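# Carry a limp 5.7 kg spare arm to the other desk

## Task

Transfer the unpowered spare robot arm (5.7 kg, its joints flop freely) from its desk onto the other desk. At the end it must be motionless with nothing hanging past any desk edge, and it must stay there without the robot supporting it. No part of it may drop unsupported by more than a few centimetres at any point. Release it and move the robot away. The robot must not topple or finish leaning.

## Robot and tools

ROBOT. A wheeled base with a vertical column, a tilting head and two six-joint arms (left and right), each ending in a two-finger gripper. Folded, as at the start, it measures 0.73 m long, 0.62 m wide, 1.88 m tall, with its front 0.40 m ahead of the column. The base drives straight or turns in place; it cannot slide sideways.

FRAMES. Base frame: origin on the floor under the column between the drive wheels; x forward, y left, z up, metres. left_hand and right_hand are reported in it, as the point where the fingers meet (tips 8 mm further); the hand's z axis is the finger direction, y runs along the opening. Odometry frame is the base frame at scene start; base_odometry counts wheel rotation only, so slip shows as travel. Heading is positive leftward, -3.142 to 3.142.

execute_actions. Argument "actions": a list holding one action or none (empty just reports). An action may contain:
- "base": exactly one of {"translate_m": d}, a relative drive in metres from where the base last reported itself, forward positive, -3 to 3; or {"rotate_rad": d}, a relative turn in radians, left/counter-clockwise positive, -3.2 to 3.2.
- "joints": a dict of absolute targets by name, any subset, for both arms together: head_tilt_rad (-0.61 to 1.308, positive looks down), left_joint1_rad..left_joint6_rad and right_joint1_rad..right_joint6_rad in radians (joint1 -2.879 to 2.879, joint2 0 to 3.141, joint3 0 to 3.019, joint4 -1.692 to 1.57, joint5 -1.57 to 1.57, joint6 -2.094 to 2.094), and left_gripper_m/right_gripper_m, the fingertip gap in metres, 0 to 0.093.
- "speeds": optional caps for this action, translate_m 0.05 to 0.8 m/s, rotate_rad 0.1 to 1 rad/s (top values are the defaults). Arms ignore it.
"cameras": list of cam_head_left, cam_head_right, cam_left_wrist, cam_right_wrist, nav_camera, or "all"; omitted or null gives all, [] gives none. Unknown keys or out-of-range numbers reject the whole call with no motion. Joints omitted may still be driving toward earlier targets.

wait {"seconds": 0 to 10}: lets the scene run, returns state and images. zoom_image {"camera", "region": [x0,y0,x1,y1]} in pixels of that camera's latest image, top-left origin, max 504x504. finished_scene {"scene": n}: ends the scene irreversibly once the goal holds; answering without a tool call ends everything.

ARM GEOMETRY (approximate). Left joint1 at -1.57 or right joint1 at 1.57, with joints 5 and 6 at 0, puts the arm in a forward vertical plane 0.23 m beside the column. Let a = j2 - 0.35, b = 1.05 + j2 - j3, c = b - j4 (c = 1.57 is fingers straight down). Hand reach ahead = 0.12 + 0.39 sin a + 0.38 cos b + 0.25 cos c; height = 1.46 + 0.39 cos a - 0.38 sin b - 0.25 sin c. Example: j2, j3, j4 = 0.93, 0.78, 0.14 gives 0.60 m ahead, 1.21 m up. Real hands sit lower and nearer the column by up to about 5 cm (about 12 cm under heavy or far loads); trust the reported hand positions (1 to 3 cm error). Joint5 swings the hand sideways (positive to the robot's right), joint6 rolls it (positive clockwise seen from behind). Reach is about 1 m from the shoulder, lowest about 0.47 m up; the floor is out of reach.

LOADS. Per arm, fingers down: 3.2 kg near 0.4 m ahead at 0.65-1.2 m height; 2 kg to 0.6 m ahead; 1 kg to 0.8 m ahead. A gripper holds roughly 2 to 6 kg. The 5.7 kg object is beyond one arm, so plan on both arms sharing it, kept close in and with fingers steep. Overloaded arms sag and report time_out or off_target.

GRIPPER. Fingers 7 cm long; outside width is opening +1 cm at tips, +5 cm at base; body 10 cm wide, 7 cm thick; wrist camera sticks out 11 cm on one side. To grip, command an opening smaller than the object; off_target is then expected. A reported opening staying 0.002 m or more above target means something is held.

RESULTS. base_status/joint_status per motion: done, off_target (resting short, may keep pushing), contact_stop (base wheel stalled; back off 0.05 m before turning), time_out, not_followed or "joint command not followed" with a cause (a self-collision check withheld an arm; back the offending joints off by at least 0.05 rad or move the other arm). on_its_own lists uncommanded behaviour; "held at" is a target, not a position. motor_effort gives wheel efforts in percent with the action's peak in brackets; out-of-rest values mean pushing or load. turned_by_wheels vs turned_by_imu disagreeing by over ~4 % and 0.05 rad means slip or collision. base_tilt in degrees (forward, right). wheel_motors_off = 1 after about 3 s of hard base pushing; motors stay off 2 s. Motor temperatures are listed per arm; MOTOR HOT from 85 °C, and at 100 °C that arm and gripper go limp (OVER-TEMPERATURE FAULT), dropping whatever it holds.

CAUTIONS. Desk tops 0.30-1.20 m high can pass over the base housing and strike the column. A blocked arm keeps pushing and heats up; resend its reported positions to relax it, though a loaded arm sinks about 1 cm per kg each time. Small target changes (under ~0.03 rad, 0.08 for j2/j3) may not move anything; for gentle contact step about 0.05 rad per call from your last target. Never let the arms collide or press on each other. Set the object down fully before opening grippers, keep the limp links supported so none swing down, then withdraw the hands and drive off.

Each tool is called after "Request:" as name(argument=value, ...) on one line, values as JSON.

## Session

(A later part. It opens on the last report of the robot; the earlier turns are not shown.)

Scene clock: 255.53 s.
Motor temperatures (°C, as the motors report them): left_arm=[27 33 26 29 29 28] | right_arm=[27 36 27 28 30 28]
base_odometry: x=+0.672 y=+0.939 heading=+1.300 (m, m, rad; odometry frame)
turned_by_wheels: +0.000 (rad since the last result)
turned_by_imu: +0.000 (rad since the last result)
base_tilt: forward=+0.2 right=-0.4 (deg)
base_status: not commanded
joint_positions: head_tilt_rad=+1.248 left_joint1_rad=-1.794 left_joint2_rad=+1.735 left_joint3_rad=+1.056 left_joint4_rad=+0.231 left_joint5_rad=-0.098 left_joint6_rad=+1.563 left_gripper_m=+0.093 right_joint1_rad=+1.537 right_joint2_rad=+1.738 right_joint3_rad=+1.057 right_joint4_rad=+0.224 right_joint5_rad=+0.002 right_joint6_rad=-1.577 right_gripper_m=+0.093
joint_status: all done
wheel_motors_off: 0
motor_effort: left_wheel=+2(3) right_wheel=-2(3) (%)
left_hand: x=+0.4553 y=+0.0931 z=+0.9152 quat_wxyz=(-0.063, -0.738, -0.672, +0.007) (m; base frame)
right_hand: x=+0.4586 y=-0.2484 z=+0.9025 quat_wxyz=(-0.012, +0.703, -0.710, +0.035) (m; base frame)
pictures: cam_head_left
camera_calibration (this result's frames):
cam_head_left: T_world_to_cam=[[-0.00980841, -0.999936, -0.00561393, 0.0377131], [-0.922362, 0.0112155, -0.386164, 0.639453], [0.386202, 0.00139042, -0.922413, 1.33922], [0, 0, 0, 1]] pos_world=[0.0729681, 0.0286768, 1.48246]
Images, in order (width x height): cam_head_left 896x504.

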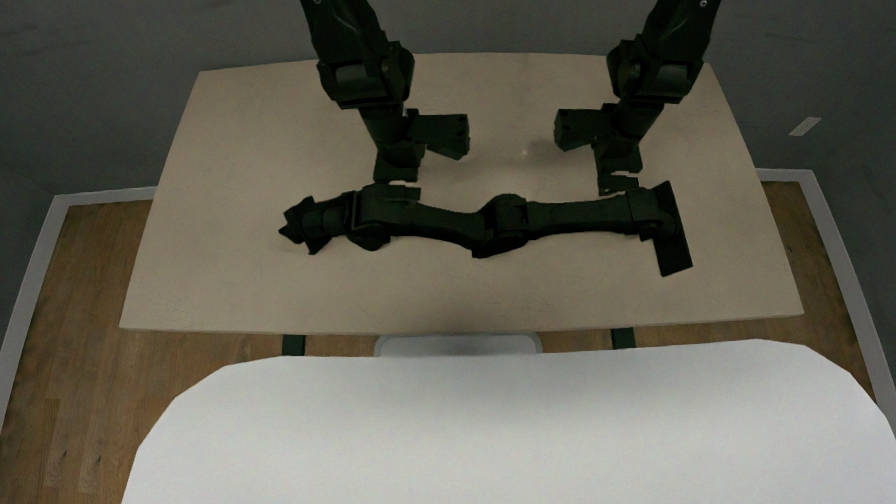

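Released and still. Raise and back away.

Request:
execute_actions(actions=[{"base":{"translate_m":-0.8},"joints":{"left_joint2_rad":1.45,"left_joint3_rad":0.85,"right_joint2_rad":1.45,"right_joint3_rad":0.85,"head_tilt_rad":0.8}}], cameras=["cam_head_left","nav_camera"])

Scene clock: 260.07 s.
Motor temperatures (°C, as the motors report them): left_arm=[27 32 26 29 29 28] | right_arm=[27 35 27 28 30 28]
base_odometry: x=+0.458 y=+0.168 heading=+1.301 (m, m, rad; odometry frame)
turned_by_wheels: +0.001 (rad since the last result)
turned_by_imu: +0.003 (rad since the last result)
base_tilt: forward=+0.1 right=-0.3 (deg)
base_status: done
joint_positions: head_tilt_rad=+0.815 left_joint1_rad=-1.794 left_joint2_rad=+1.440 left_joint3_rad=+0.850 left_joint4_rad=+0.231 left_joint5_rad=-0.098 left_joint6_rad=+1.563 left_gripper_m=+0.093 right_joint1_rad=+1.537 right_joint2_rad=+1.441 right_joint3_rad=+0.848 right_joint4_rad=+0.226 right_joint5_rad=+0.001 right_joint6_rad=-1.576 right_gripper_m=+0.093
joint_status: all done
wheel_motors_off: 0
motor_effort: left_wheel=+1(51) right_wheel=-1(45) (%)
left_hand: x=+0.4750 y=+0.1114 z=+1.0195 quat_wxyz=(-0.096, -0.731, -0.675, -0.022) (m; base frame)
right_hand: x=+0.4773 y=-0.2456 z=+1.0087 quat_wxyz=(-0.044, +0.702, -0.708, +0.067) (m; base frame)
pictures: cam_head_left, nav_camera
camera_calibration (this result's frames):
cam_head_left: T_world_to_cam=[[-0.00654774, -0.999936, -0.00921131, 0.04309], [-0.675215, 0.0112155, -0.737536, 1.16821], [0.737592, 0.00139042, -0.675245, 0.94101], [0, 0, 0, 1]] pos_world=[0.0949925, 0.0286768, 1.4974]
Images, in order (width x height): cam_head_left 896x504, nav_camera 896x504.

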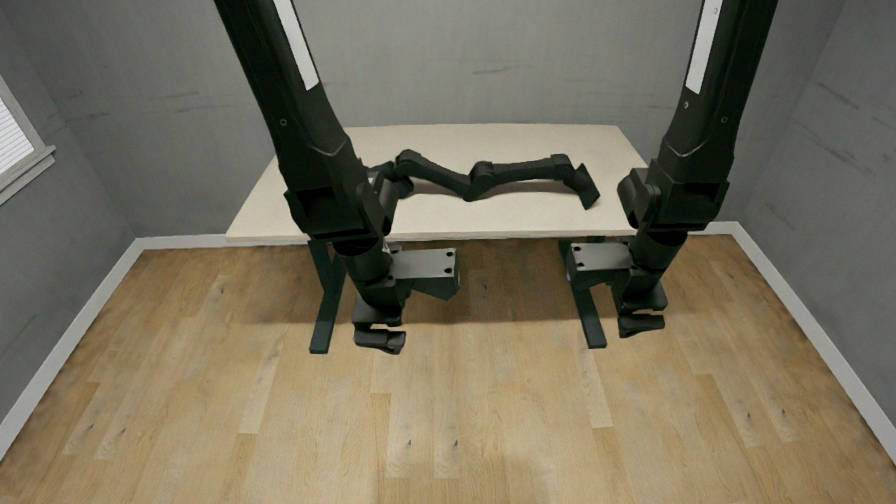

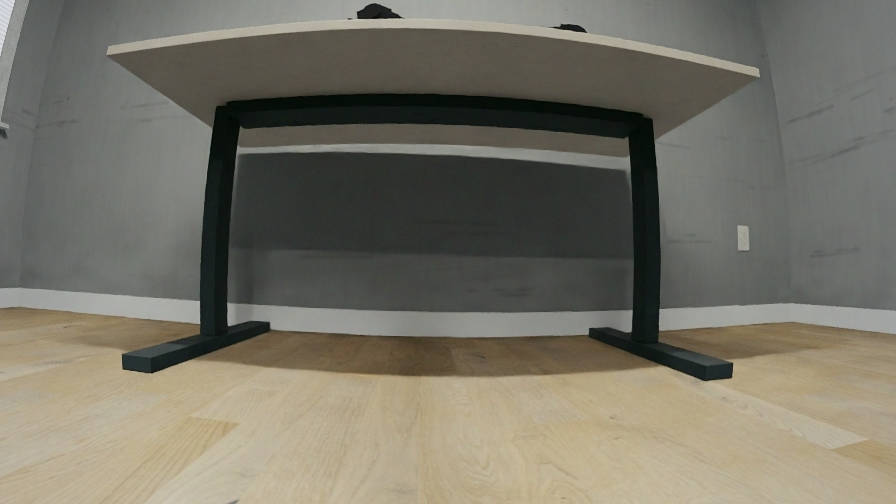

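Request:
finished_scene(scene=1)

The scene is finished: the task was done.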